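## Task

Take plates B83 and B33 out of plate hotel H1 and put them into the waste bin WASTE, which has to be standing upright at the finish. Every other plate has to be back home in the slot it began in. Anything that stays put only because the gripper is holding it does not count. At the end, open the gripper and move the arm away.

## Robot and tools

Robot: one Doosan M1013 six-joint arm with a Robotiq 2F-140 two-finger gripper. The fingers point along the gripper's +z axis and close along its y axis. end_effector_position is the spot between the pads when they are shut. Closed fingertips stick out about 33 mm past that spot, and open ones about 9 mm. Closing pushes the tips roughly 24 mm further out, so keep that much room above any surface. The elbow joint is limited to -2.792..2.792 rad and the other joints to about ±6.283.

Scene frame: the origin is on the table top under the arm base, +z is up, and +y is to the left when you face along +x. Positions are in metres. Orientation is a wxyz quaternion. The base may be slightly tilted, and the reported hand position gets less accurate at long reach.

execute_actions(actions): runs a list of actions one after another and returns the state plus images. An empty list only reports. Each action may have "rows", "steps" and "until". "rows" holds 1 to 15 rows, and each row lasts one control step (1/30 s). A row is 9 numbers, each in [-1, 1], in this order: dx, dy, dz, rx, ry, rz, position, force_limit, speed.
- dx, dy, dz, rx, ry, rz are an offset, not a pose. They are measured in the gripper's own axes from the gripper pose measured when the action began. For the first action of a call, that is the last pose reported. Every row in an action refers to that same starting pose, not to the row before it. 1.0 equals 0.6 m for dx, dy, dz and 180 degrees for the rotation; rx, ry, rz form a single rotation vector.
- position: +1 is fully open (140 mm), about -0.8 is where the pads touch, and -1 closes until something blocks the fingers.
- force_limit: grip force on parts up to 40 mm wide, about 14 N at -1, 60 N at 0 and 107 N at +1.
- speed: how fast the finger gap changes, about 30 mm/s at -1, 140 at 0 and 250 at +1.
"steps" is an integer from 1 to 450, no smaller than the number of rows, and defaults to 15. Once the rows run out, the arm keeps heading for the last row's target and the gripper keeps that row's command, so long moves need extra steps. "until" stops the action at the first step where all its conditions hold. It does not halt the arm. The only device is scanner, with fields code and reads. Write a value directly or as [op, value] with op one of =, !=, <, <=, >, >=; numbers need an op. Any bad value or name makes the whole call rejected before motion.

Motion limits: at each step the commanded pose is clipped to 70 mm and 16 degrees from the measured pose. Damped IK then favours position over orientation. "pose unreachable" means the clearance check (which treats the base mount as part of the arm) changed or blocked the target. The arm then stops soon and waits for new rows. "Hand target" shows where the controller is currently driving. If steps ran out before arrival, send the remainder in a new action. Ramp offsets up for smooth motion: adding 0.01 per row is 6 mm per step. Jerky starts can shake a held plate loose.

Gripper result: object_status is 0 while moving, 1 if blocked while opening, 2 if blocked while closing (a grip), and 3 if it reached the target or the pads met (a thin part may still be held). Close with -1 and look for 2. Stopped fingers stay put until position changes by at least 0.01, or until the held part slips or is lost. To squeeze harder, raise force_limit and switch position between -1 and -0.98. position_measured is in counts and not linear: 3 is fully open and 230 is pads together.

Faults: if a joint's contact torque reaches its load limit (waist/shoulder 319, elbow 150, wrist joints 42.3 N m, including payload), or an outside force on the arm, tool or load hits 144 N, the arm halts for 10 s, goes limp against the contact, and drops the rest of the call. A MOTOR HOT line warns of heat from holding loads. Reaching the limit brakes the arm (OVER-TEMPERATURE FAULT) until it cools.

Hotel H1 has 6 slots numbered upward from slot 1 at the bottom. Each plate's ID label faces front. A plate is home when it sits flat on its shelf, short end forward, pushed fully back to the stop. Releasing it far from home may let it tip off. On labelled items, well A1 is at the labelled short end, in the corner opposite the labelled long side. To identify a plate, lay it flat in nest RD with A1 at the marked corner and keep the view clear. The fixed scanner next to RD then reports code (lowercase ID or no_read, never wrong) and reads (count of no_read-to-ID changes). WASTE is loose: release a plate only when it is wholly inside, and keep the bin upright. Brief tugs or pushes may hit held or loose items. Never let anything fall off the table. Avoid drops, slams and hard shoves.

zoom_image(camera, region): a closer view of the latest image from cam_head_left (896x504), cam_head_right (896x504) or cam_wrist (616x616 fisheye). region is [x0, y0, x1, y1] in pixels from the top-left, at most 504 by 504. Calibration (K, distortion, T_world_to_cam) is supplied per camera and may be off by a few degrees and millimetres.

read_manual(section): returns only licence texts ("licences"). It does not move anything.

finished_scene(scene): ends the current scene, given by its integer number, and reports success. It cannot be undone. Call it only after the arm has let go and cleared away and the result holds.

Each tool is called as name(argument=value, ...) on one line, values as JSON.

## Session

execute_actions(actions=[])

Scene clock: 0.00 s.
end_effector_position=(+0.5154, -0.3846, +0.3129) position_measured=3 object_status=3 end_effector_quat_wxyz=(-0.335, +0.351, +0.594, -0.642) end_effector_velocity=(+0.001, +0.001, +0.000) end_effector_angular_velocity=(-0.001, -0.001, +0.002)
Joint positions: [-0.321  0.756  1.588 -1.057  2.09  -0.637]
Joint velocities: [ 0.001 -0.    -0.    -0.    -0.001  0.001]
Hand target: +0.515, -0.385, +0.313; -0.335, +0.351, +0.594, -0.642
scanner: code=no_read reads=0

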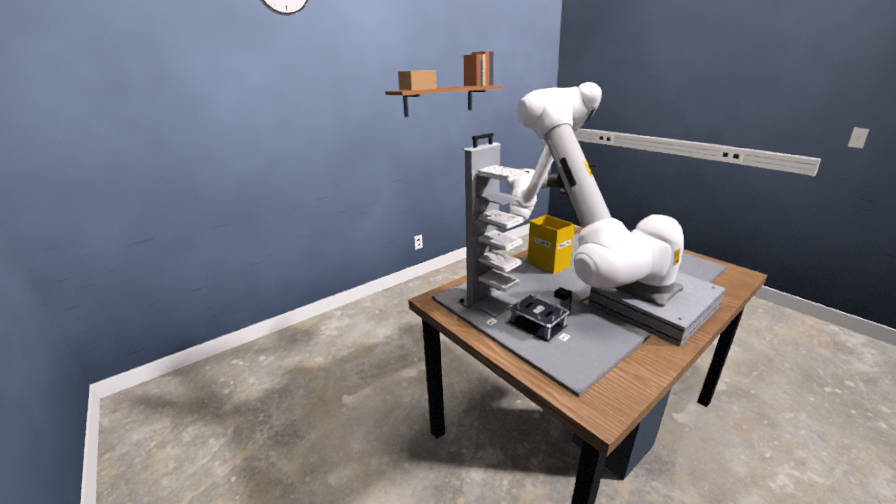

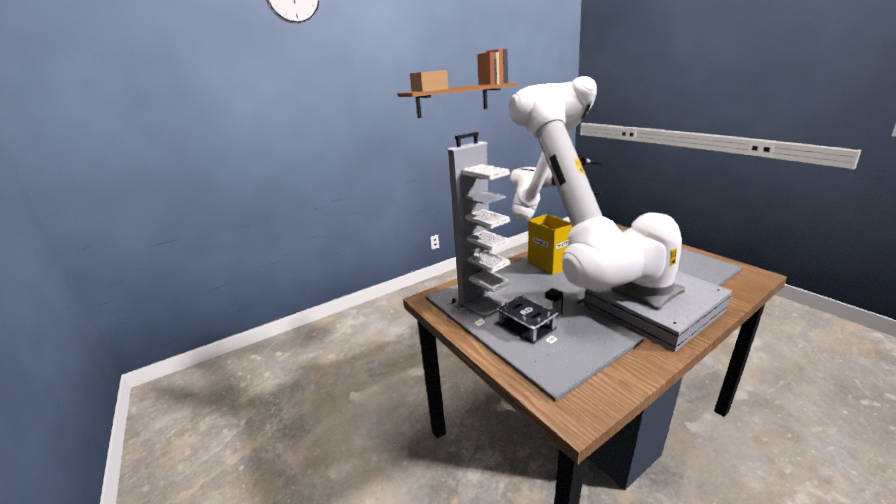

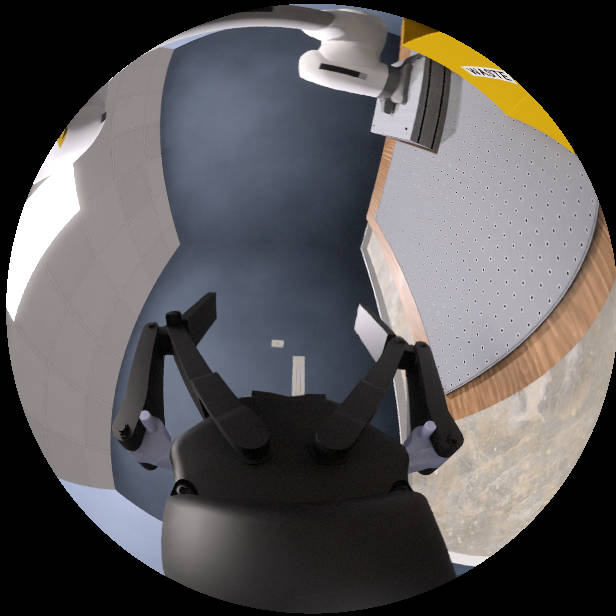

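zoom_image(camera="cam_head_left", region=[440, 120, 640, 350])

zoom_image(camera="cam_head_right", region=[430, 120, 630, 350])

Region (440, 120, 640, 350) of cam_head_left's 896x504 image, scaled by 2.191, with more detail than that image has; it fills the left 438 columns of this view, and the rest is white.

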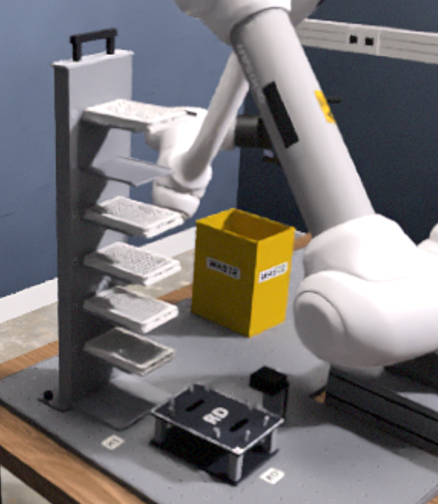

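Region (430, 120, 630, 350) of cam_head_right's 896x504 image, scaled by 2.191, with more detail than that image has; it fills the left 438 columns of this view, and the rest is white.

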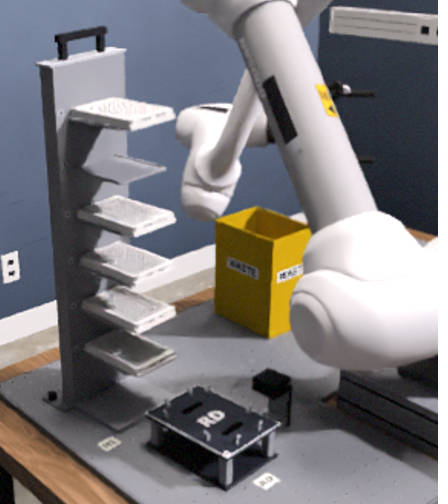

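execute_actions(actions=[{"rows":[[0.05,-0.1,0.09,0,0,-0.1,1,0,0],[0.1,-0.2,0.18,0,0,-0.25,1,0,0],[0.2,-0.417,0.374,0,0,-0.5,1,0,0]],"steps":75}])

Scene clock: 22.23 s.
end_effector_position=(+0.2645, -0.3841, +0.5666) position_measured=3 object_status=3 end_effector_quat_wxyz=(+0.691, +0.172, -0.668, +0.216) end_effector_velocity=(+0.000, +0.000, +0.000) end_effector_angular_velocity=(-0.000, -0.001, +0.001)
Joint positions: [-0.454  0.184  1.942 -1.276  2.079 -2.485]
Joint velocities: [ 0.001 -0.001 -0.     0.    -0.     0.   ]
Hand target: +0.265, -0.384, +0.567; +0.691, +0.172, -0.668, +0.216
Off the commanded pose: 0.001 m, 0 deg.
scanner: code=no_read reads=0
camera_calibration (this result's frames):
cam_wrist: T_world_to_cam=[[-0.408836, 0.912267, 0.0249441, 0.421298], [0.262528, 0.143743, -0.954158, 0.533789], [-0.874032, -0.383545, -0.298263, 0.433657], [0, 0, 0, 1]] pos_world=[0.411137, -0.294737, 0.628154]

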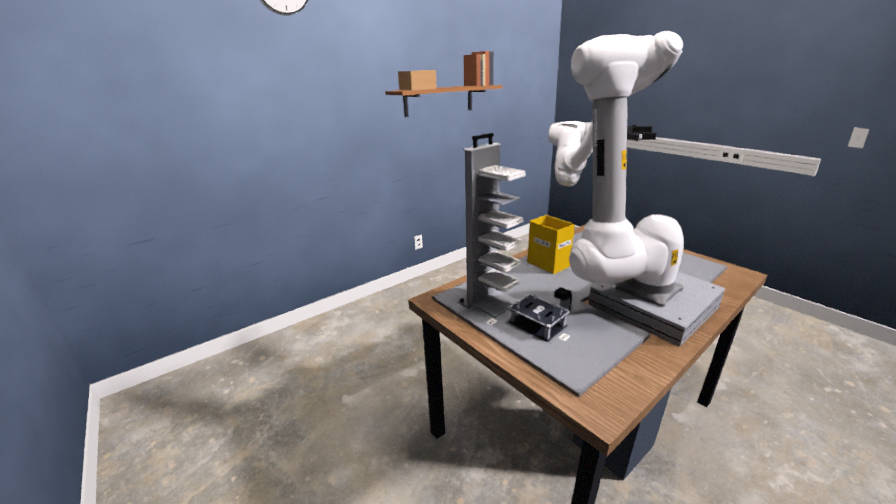

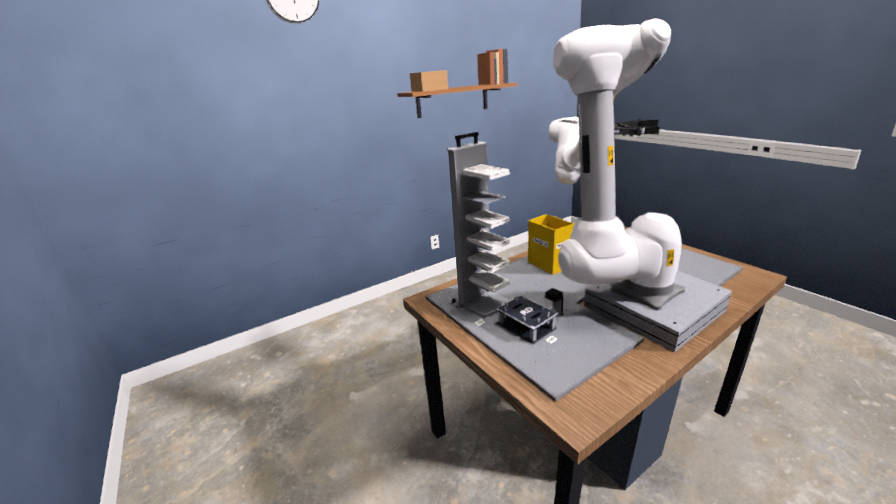

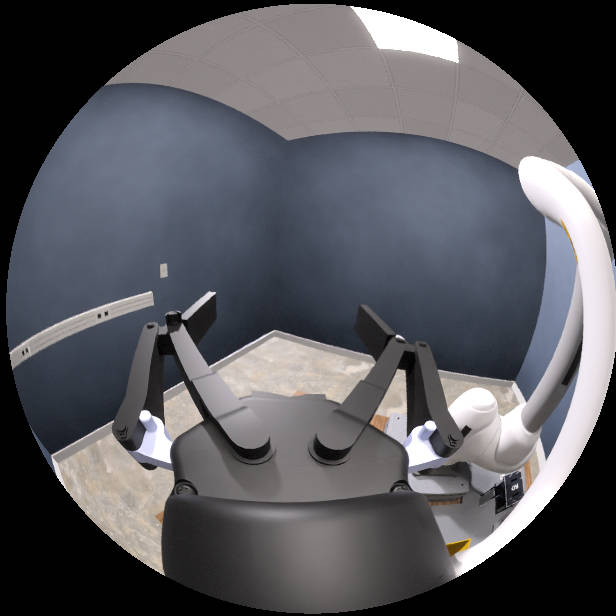

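execute_actions(actions=[{"rows":[[0,0.02,-0.1,0.1,0,0,1,0,0],[0.01,0.04,-0.2,0.2,0,0,1,0,0],[0.025,0.075,-0.43,0.433,0,0,1,0,0]],"steps":60}])

Scene clock: 26.77 s.
end_effector_position=(+0.4595, -0.2096, +0.5670) position_measured=3 object_status=3 end_effector_quat_wxyz=(+0.429, +0.567, -0.384, +0.589) end_effector_velocity=(+0.001, -0.000, -0.001) end_effector_angular_velocity=(-0.002, +0.004, -0.001)
Joint positions: [ 0.151 -0.191  2.312 -1.702  1.444 -2.61 ]
Joint velocities: [-0.     0.002 -0.    -0.001  0.    -0.002]
Hand target: +0.460, -0.210, +0.567; +0.429, +0.567, -0.384, +0.589
Off the commanded pose: 0.001 m, 0 deg.
scanner: code=no_read reads=0
camera_calibration (this result's frames):
cam_wrist: T_world_to_cam=[[-0.972927, -0.204, 0.108612, 0.319644], [-0.15856, 0.247294, -0.955879, 0.674108], [0.16814, -0.947222, -0.272946, 0.0596929], [0, 0, 0, 1]] pos_world=[0.40784, -0.0449534, 0.625941]

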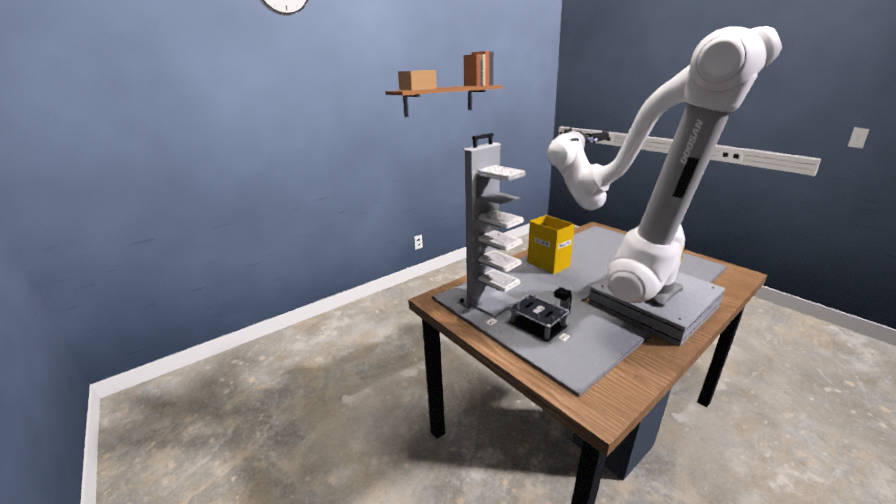

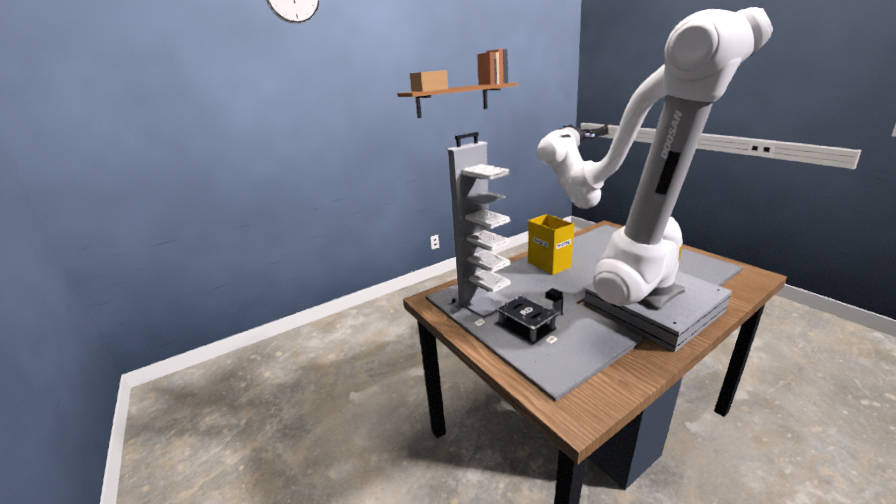

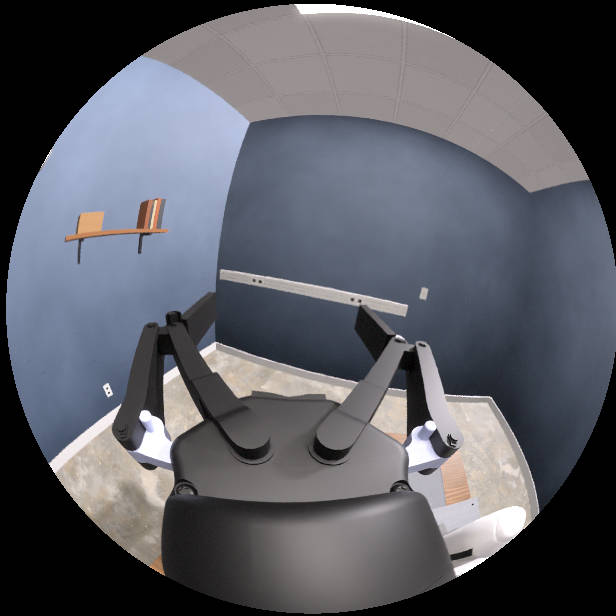

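execute_actions(actions=[{"rows":[[0.02,-0.03,-0.1,0,0,0,1,0,0],[0.05,-0.06,-0.2,0,0,0,1,0,0],[0.12,-0.145,-0.507,0,0,0,1,0,0],[0.12,-0.145,-0.507,0,0,0,1,0,0],[0.12,-0.145,-0.507,0.01,0,0,1,0,0],[0.12,-0.145,-0.507,0.02,0,0,1,0,0],[0.12,-0.145,-0.507,0.03,0,0,1,0,0],[0.12,-0.145,-0.507,0.04,0,0,1,0,0],[0.12,-0.145,-0.507,0.05,0,0,1,0,0],[0.12,-0.145,-0.507,0.06,0,0,1,0,0],[0.12,-0.145,-0.507,0.075,0,0,1,0,0],[0.12,-0.145,-0.507,0.09,0,0,1,0,0],[0.12,-0.145,-0.507,0.11,0,0,1,0,0],[0.12,-0.145,-0.507,0.13,0,0,1,0,0],[0.12,-0.145,-0.507,0.194,-0.017,0.014,1,0,0]],"steps":55},{"rows":[[0,-0.064,-0.576,0,0,0,1,0,0],[0,-0.125,-0.576,0.05,0,0,1,0,0],[0,-0.125,-0.576,0.1,0,0,1,0,0],[0,-0.125,-0.576,0.194,0,0,1,0,0]],"steps":60}])

Scene clock: 42.67 s.
end_effector_position=(+0.2005, +0.3700, +0.6199) position_measured=3 object_status=3 end_effector_quat_wxyz=(+0.002, +0.711, -0.003, +0.704) end_effector_velocity=(-0.001, +0.001, -0.000) end_effector_angular_velocity=(-0.000, -0.000, +0.003)
Joint positions: [ 1.809 -0.22   2.169 -1.461  1.81  -2.731]
Joint velocities: [ 0.002  0.001 -0.    -0.    -0.001  0.   ]
Hand target: +0.201, +0.370, +0.620; +0.002, +0.711, -0.003, +0.704
Off the commanded pose: 0.001 m, 0 deg.
scanner: code=no_read reads=0
camera_calibration (this result's frames):
cam_wrist: T_world_to_cam=[[-0.137368, -0.98699, 0.0835528, 0.317862], [-0.353406, -0.0299644, -0.93499, 0.66892], [0.925329, -0.157966, -0.344692, 0.267322], [0, 0, 0, 1]] pos_world=[0.0327033, 0.375998, 0.691019]

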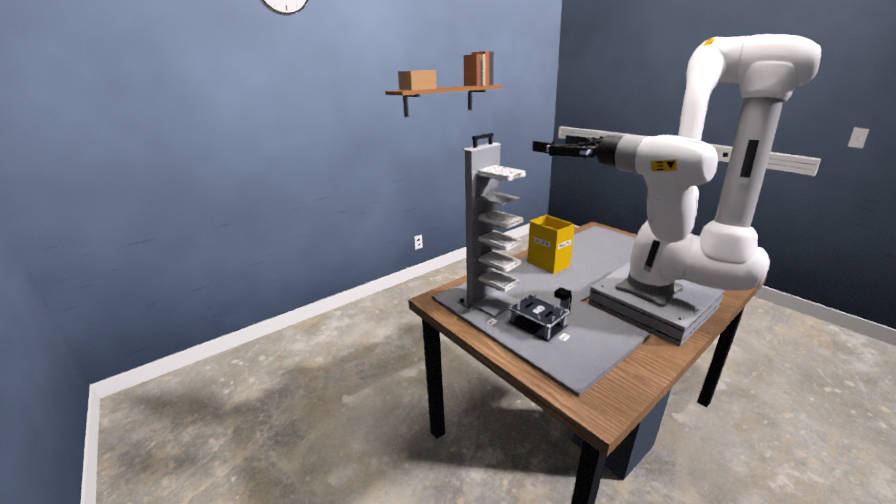

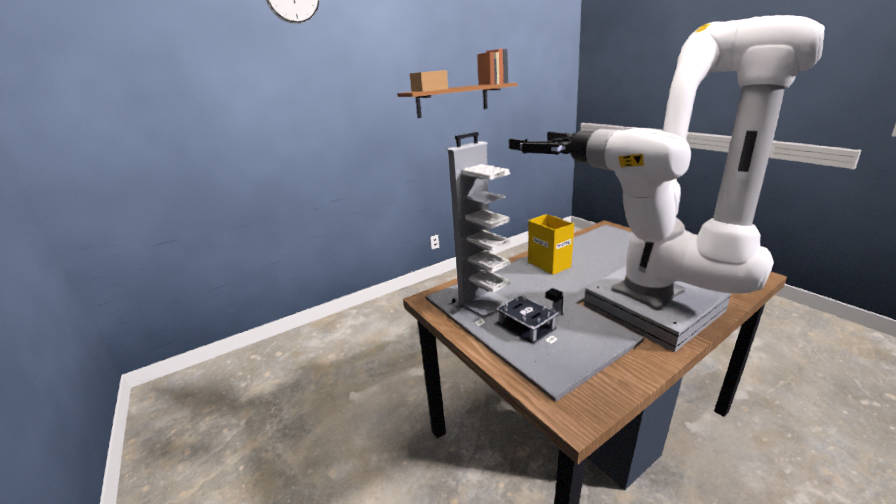

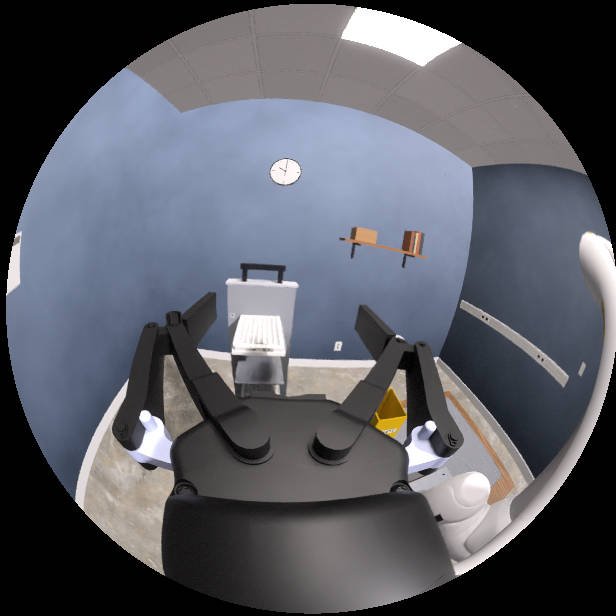

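execute_actions(actions=[{"rows":[[-0.05,-0.03,0,0,0,0,1,0,0],[-0.15,-0.067,0,0,0,0,1,0,0],[-0.55,-0.067,0.05,0,0,0,1,0,0]],"steps":55}])

zoom_image(camera="cam_wrist", region=[200, 130, 400, 400])

Scene clock: 47.23 s.
end_effector_position=(+0.2272, +0.4105, +0.2900) position_measured=3 object_status=3 end_effector_quat_wxyz=(+0.002, +0.710, -0.002, +0.704) end_effector_velocity=(+0.000, -0.000, +0.000) end_effector_angular_velocity=(+0.000, -0.000, -0.001)
Joint positions: [ 1.722  0.337  2.409 -1.405  1.627 -1.942]
Joint velocities: [-0.001  0.    -0.     0.     0.     0.   ]
Hand target: +0.227, +0.410, +0.290; +0.002, +0.710, -0.002, +0.704
Off the commanded pose: 0.001 m, 0 deg.
scanner: code=no_read reads=0
camera_calibration (this result's frames):
cam_wrist: T_world_to_cam=[[-0.136428, -0.987128, 0.0834576, 0.38891], [-0.3526, -0.0303425, -0.935282, 0.371224], [0.925776, -0.157026, -0.343922, 0.134585], [0, 0, 0, 1]] pos_world=[0.0593558, 0.416301, 0.361028]

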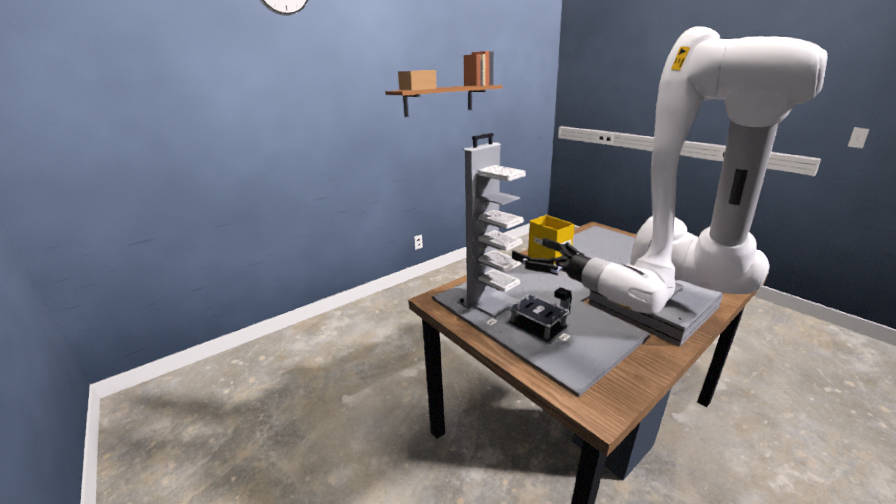

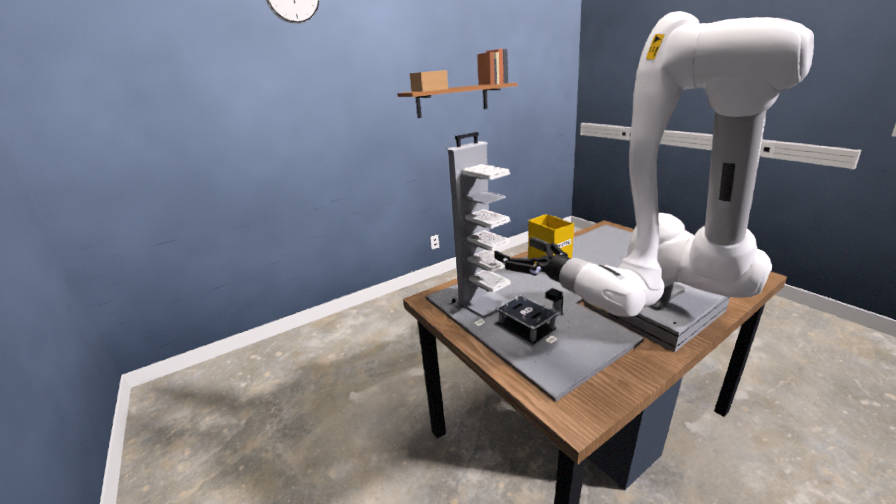

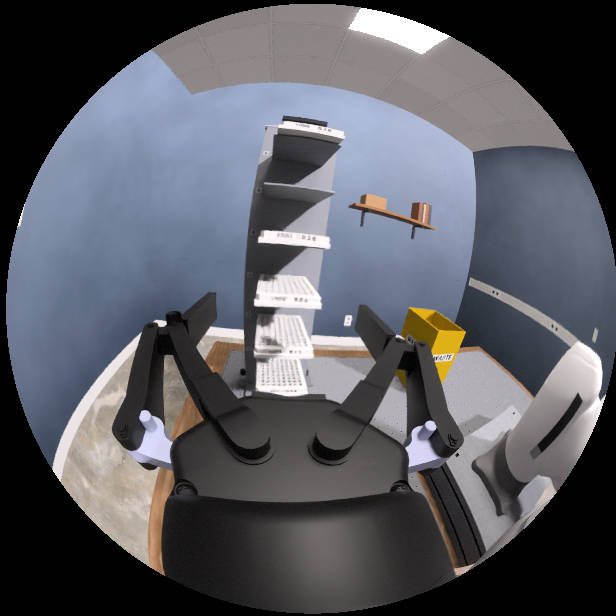

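Region (200, 130, 400, 400) of cam_wrist's 616x616 image, scaled by 1.867, with more detail than that image has; it fills the left 373 columns of this view, and the rest is white.

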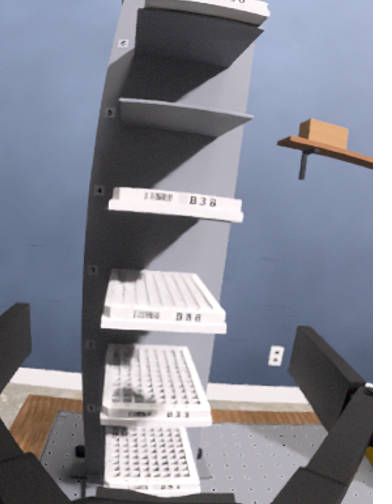

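zoom_image(camera="cam_wrist", region=[240, 270, 340, 400])

zoom_image(camera="cam_wrist", region=[250, 105, 360, 255])

Region (240, 270, 340, 400) of cam_wrist's 616x616 image, scaled by 3.877, with more detail than that image has; it fills the left 388 columns of this view, and the rest is white.

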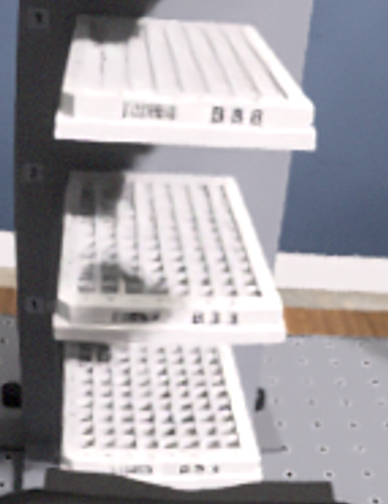

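Region (250, 105, 360, 255) of cam_wrist's 616x616 image, scaled by 3.360, with more detail than that image has; it fills the left 370 columns of this view, and the rest is white.

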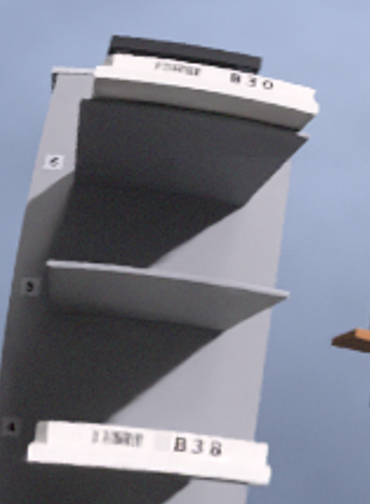

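execute_actions(actions=[{"rows":[[-0.03,0,0,0,0,0,1,0,0],[-0.133,0.015,0.05,0.02,0,0,1,0,0]],"steps":35}])

zoom_image(camera="cam_wrist", region=[180, 240, 400, 400])

Scene clock: 62.93 s.
end_effector_position=(+0.2563, +0.4015, +0.2100) position_measured=3 object_status=3 end_effector_quat_wxyz=(-0.021, +0.710, +0.020, +0.704) end_effector_velocity=(-0.001, +0.001, -0.000) end_effector_angular_velocity=(-0.001, -0.000, +0.002)
Joint positions: [ 1.659  0.51   2.482 -1.521  1.568 -1.702]
Joint velocities: [ 0.002  0.001 -0.    -0.    -0.    -0.001]
Hand target: +0.256, +0.402, +0.210; -0.021, +0.710, +0.020, +0.704
Off the commanded pose: 0.000 m, 0 deg.
scanner: code=no_read reads=0
camera_calibration (this result's frames):
cam_wrist: T_world_to_cam=[[-0.0737891, -0.993831, 0.0827999, 0.377472], [-0.349903, -0.0519479, -0.935345, 0.314353], [0.933875, -0.0979901, -0.343911, 0.0529241], [0, 0, 0, 1]] pos_world=[0.0884218, 0.396659, 0.280975]

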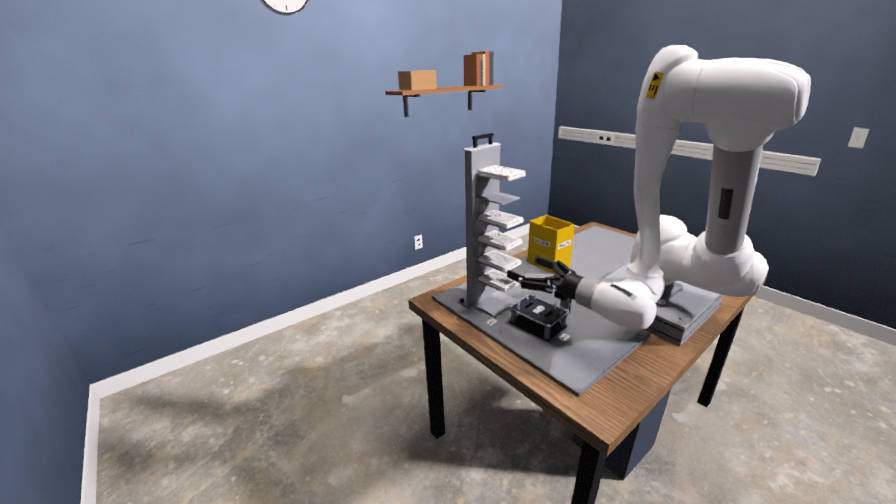

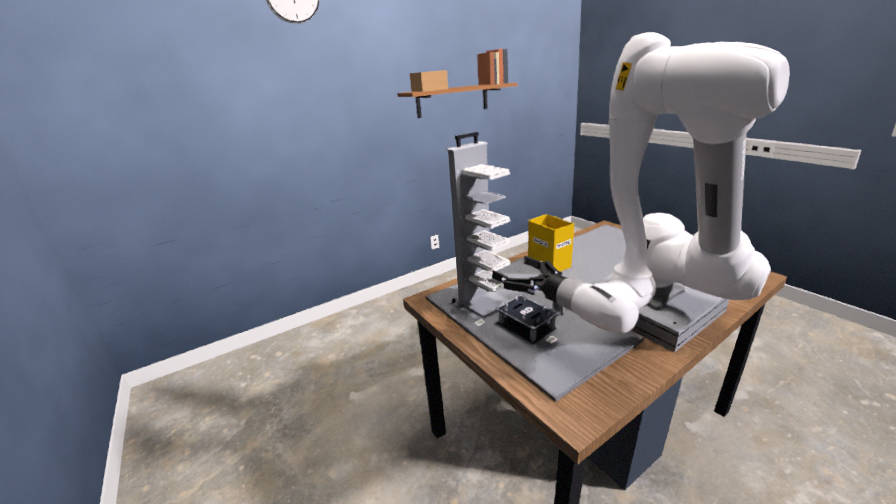

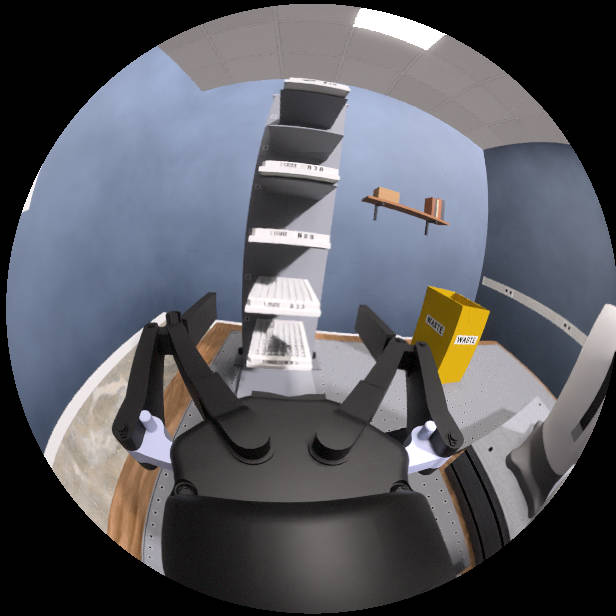

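Region (180, 240, 400, 400) of cam_wrist's 616x616 image, scaled by 2.291, with more detail than that image has; it fills the top 367 rows of this view, and the rest is white.

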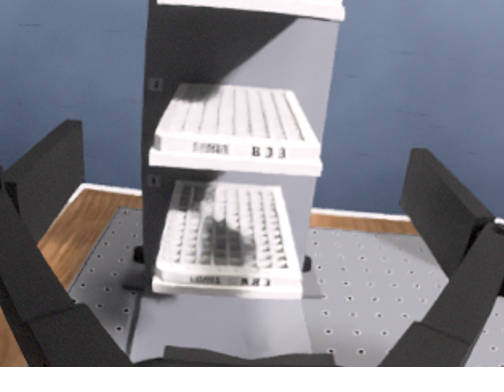

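execute_actions(actions=[{"rows":[[0,0,0.02,0,0,0,1,0,0],[0,-0.004,0.05,0,0,0,1,0,0],[-0.002,-0.006,0.15,0,0,0,1,0,0]],"steps":35}])

zoom_image(camera="cam_wrist", region=[170, 240, 410, 410])

zoom_image(camera="cam_head_left", region=[450, 200, 600, 320])

Scene clock: 68.73 s.
end_effector_position=(+0.3459, +0.4103, +0.2079) position_measured=3 object_status=3 end_effector_quat_wxyz=(-0.021, +0.710, +0.020, +0.704) end_effector_velocity=(-0.000, +0.000, -0.001) end_effector_angular_velocity=(-0.001, +0.000, +0.001)
Joint positions: [ 1.427  0.516  2.479 -1.751  1.535 -1.696]
Joint velocities: [ 0.     0.002  0.    -0.     0.     0.001]
Hand target: +0.346, +0.410, +0.208; -0.021, +0.710, +0.020, +0.704
Off the commanded pose: 0.000 m, 0 deg.
scanner: code=no_read reads=0
camera_calibration (this result's frames):
cam_wrist: T_world_to_cam=[[-0.0737856, -0.993831, 0.0827989, 0.393006], [-0.349798, -0.0519592, -0.935383, 0.344171], [0.933915, -0.0979807, -0.343806, -0.0306134], [0, 0, 0, 1]] pos_world=[0.177979, 0.405465, 0.278866]

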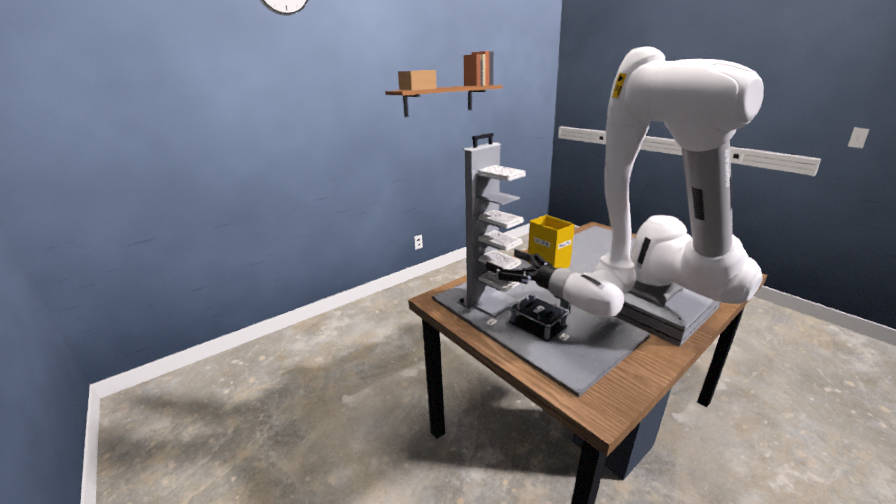

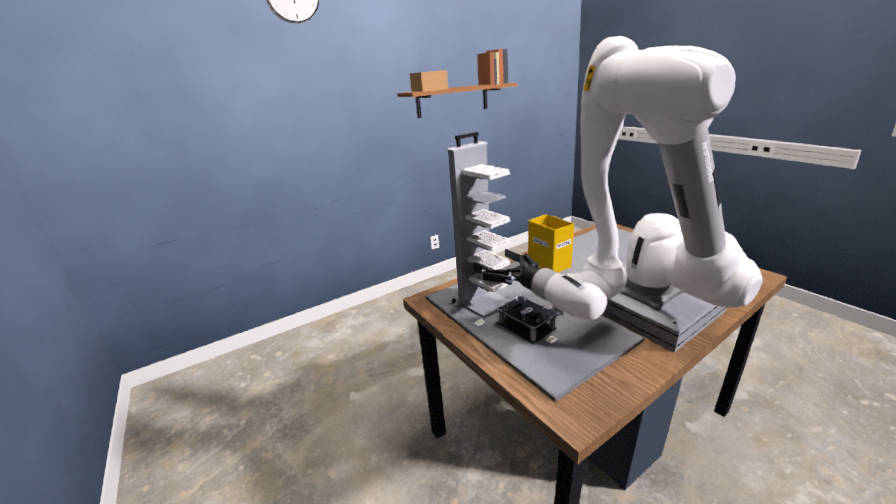

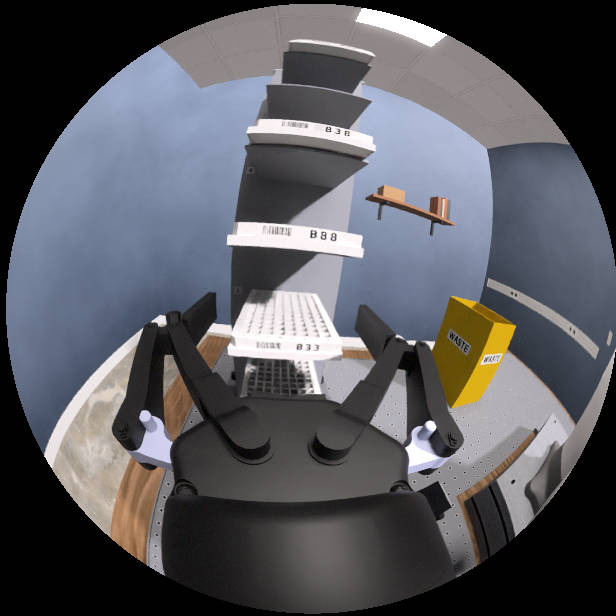

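Region (170, 240, 410, 410) of cam_wrist's 616x616 image, scaled by 2.100, with more detail than that image has; it fills the top 357 rows of this view, and the rest is white.

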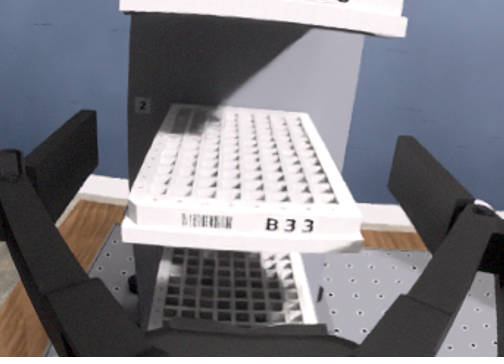

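Region (450, 200, 600, 320) of cam_head_left's 896x504 image, scaled by 3.360, with more detail than that image has; it fills the top 403 rows of this view, and the rest is white.

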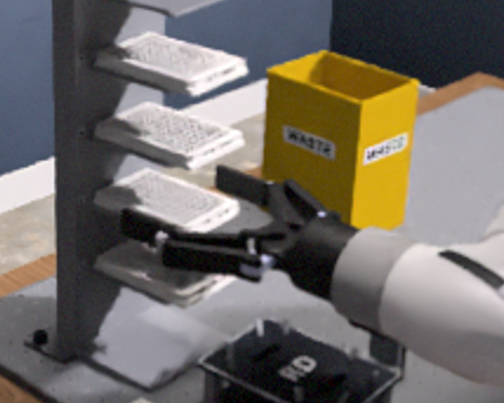

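execute_actions(actions=[{"rows":[[-0.004,0,0.015,0,0,0,1,0,0]],"steps":12},{"rows":[[0,0,0,0,0,0,-1,0,-0.3]],"steps":30},{"rows":[[0.008,0,0,0,0,0,-1,0,0]],"steps":10},{"rows":[[0,0,-0.01,0,0,0,-1,0,0],[0,0,-0.02,0,0,0,-1,0,0],[0,0,-0.04,0,0,0,-1,0,0],[0,0,-0.06,0,0,0,-1,0,0],[0,0,-0.08,0,0,0,-1,0,0],[0,0,-0.1,0,0,0,-1,0,0],[0,0,-0.28,0,0,0,-1,0,0]],"steps":45}])

zoom_image(camera="cam_head_right", region=[500, 190, 620, 300])

Scene clock: 75.57 s.
end_effector_position=(+0.1872, +0.4009, +0.2118) position_measured=103 object_status=2 end_effector_quat_wxyz=(-0.021, +0.710, +0.020, +0.704) end_effector_velocity=(-0.000, +0.000, +0.000) end_effector_angular_velocity=(+0.002, +0.001, +0.001)
Joint positions: [ 1.831  0.512  2.448 -1.352  1.6   -1.729]
Joint velocities: [ 0.001 -0.001  0.    -0.    -0.     0.001]
Hand target: +0.187, +0.401, +0.212; -0.021, +0.710, +0.020, +0.704
Off the commanded pose: 0.000 m, 0 deg.
scanner: code=no_read reads=0
camera_calibration (this result's frames):
cam_wrist: T_world_to_cam=[[-0.0738233, -0.993798, 0.0831589, 0.371552], [-0.350028, -0.0522608, -0.93528, 0.292], [0.933826, -0.0981534, -0.343999, 0.118146], [0, 0, 0, 1]] pos_world=[0.0193092, 0.396104, 0.282846]

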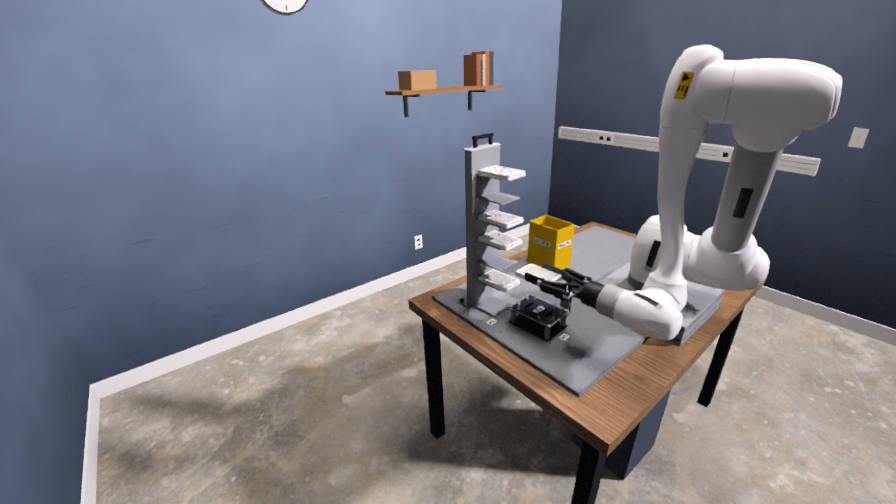

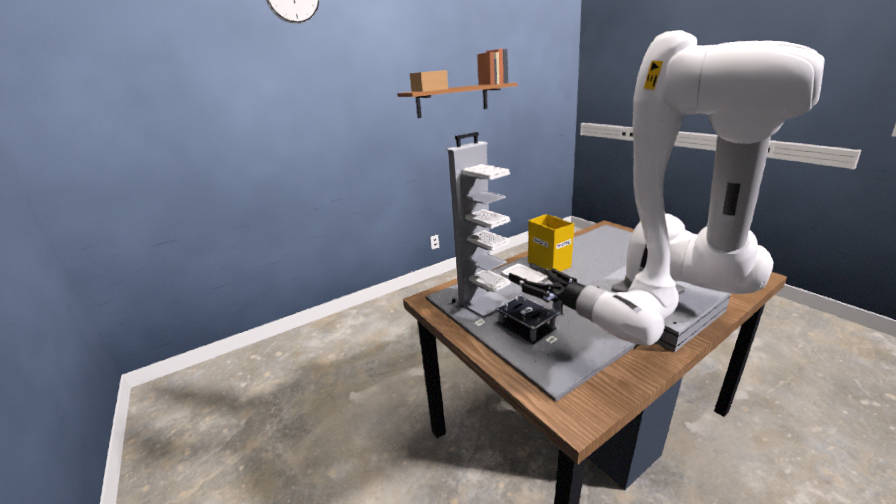

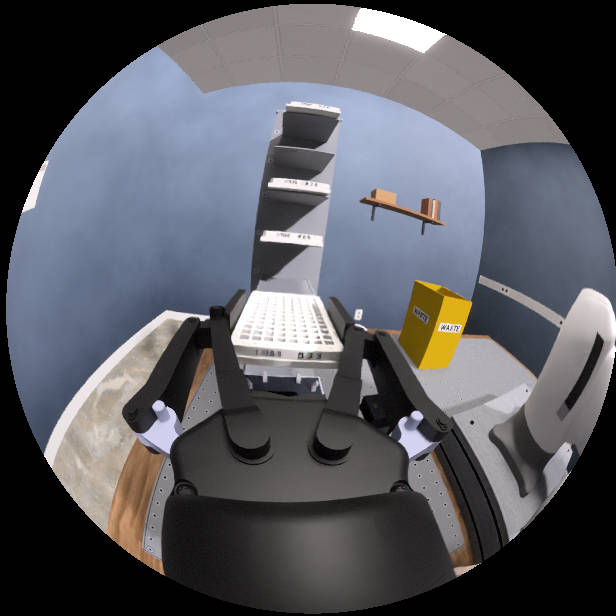

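Region (500, 190, 620, 300) of cam_head_right's 896x504 image, scaled by 4.200, with more detail than that image has; it fills the top 462 rows of this view, and the rest is white.

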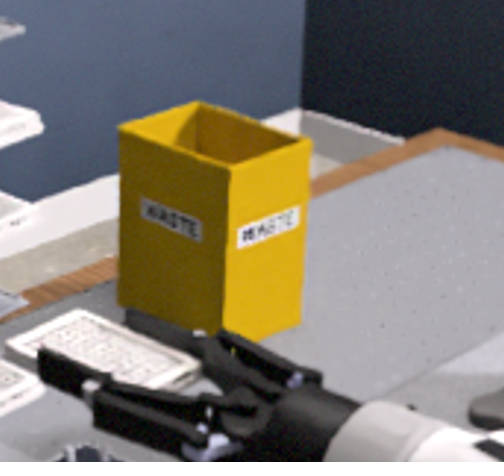

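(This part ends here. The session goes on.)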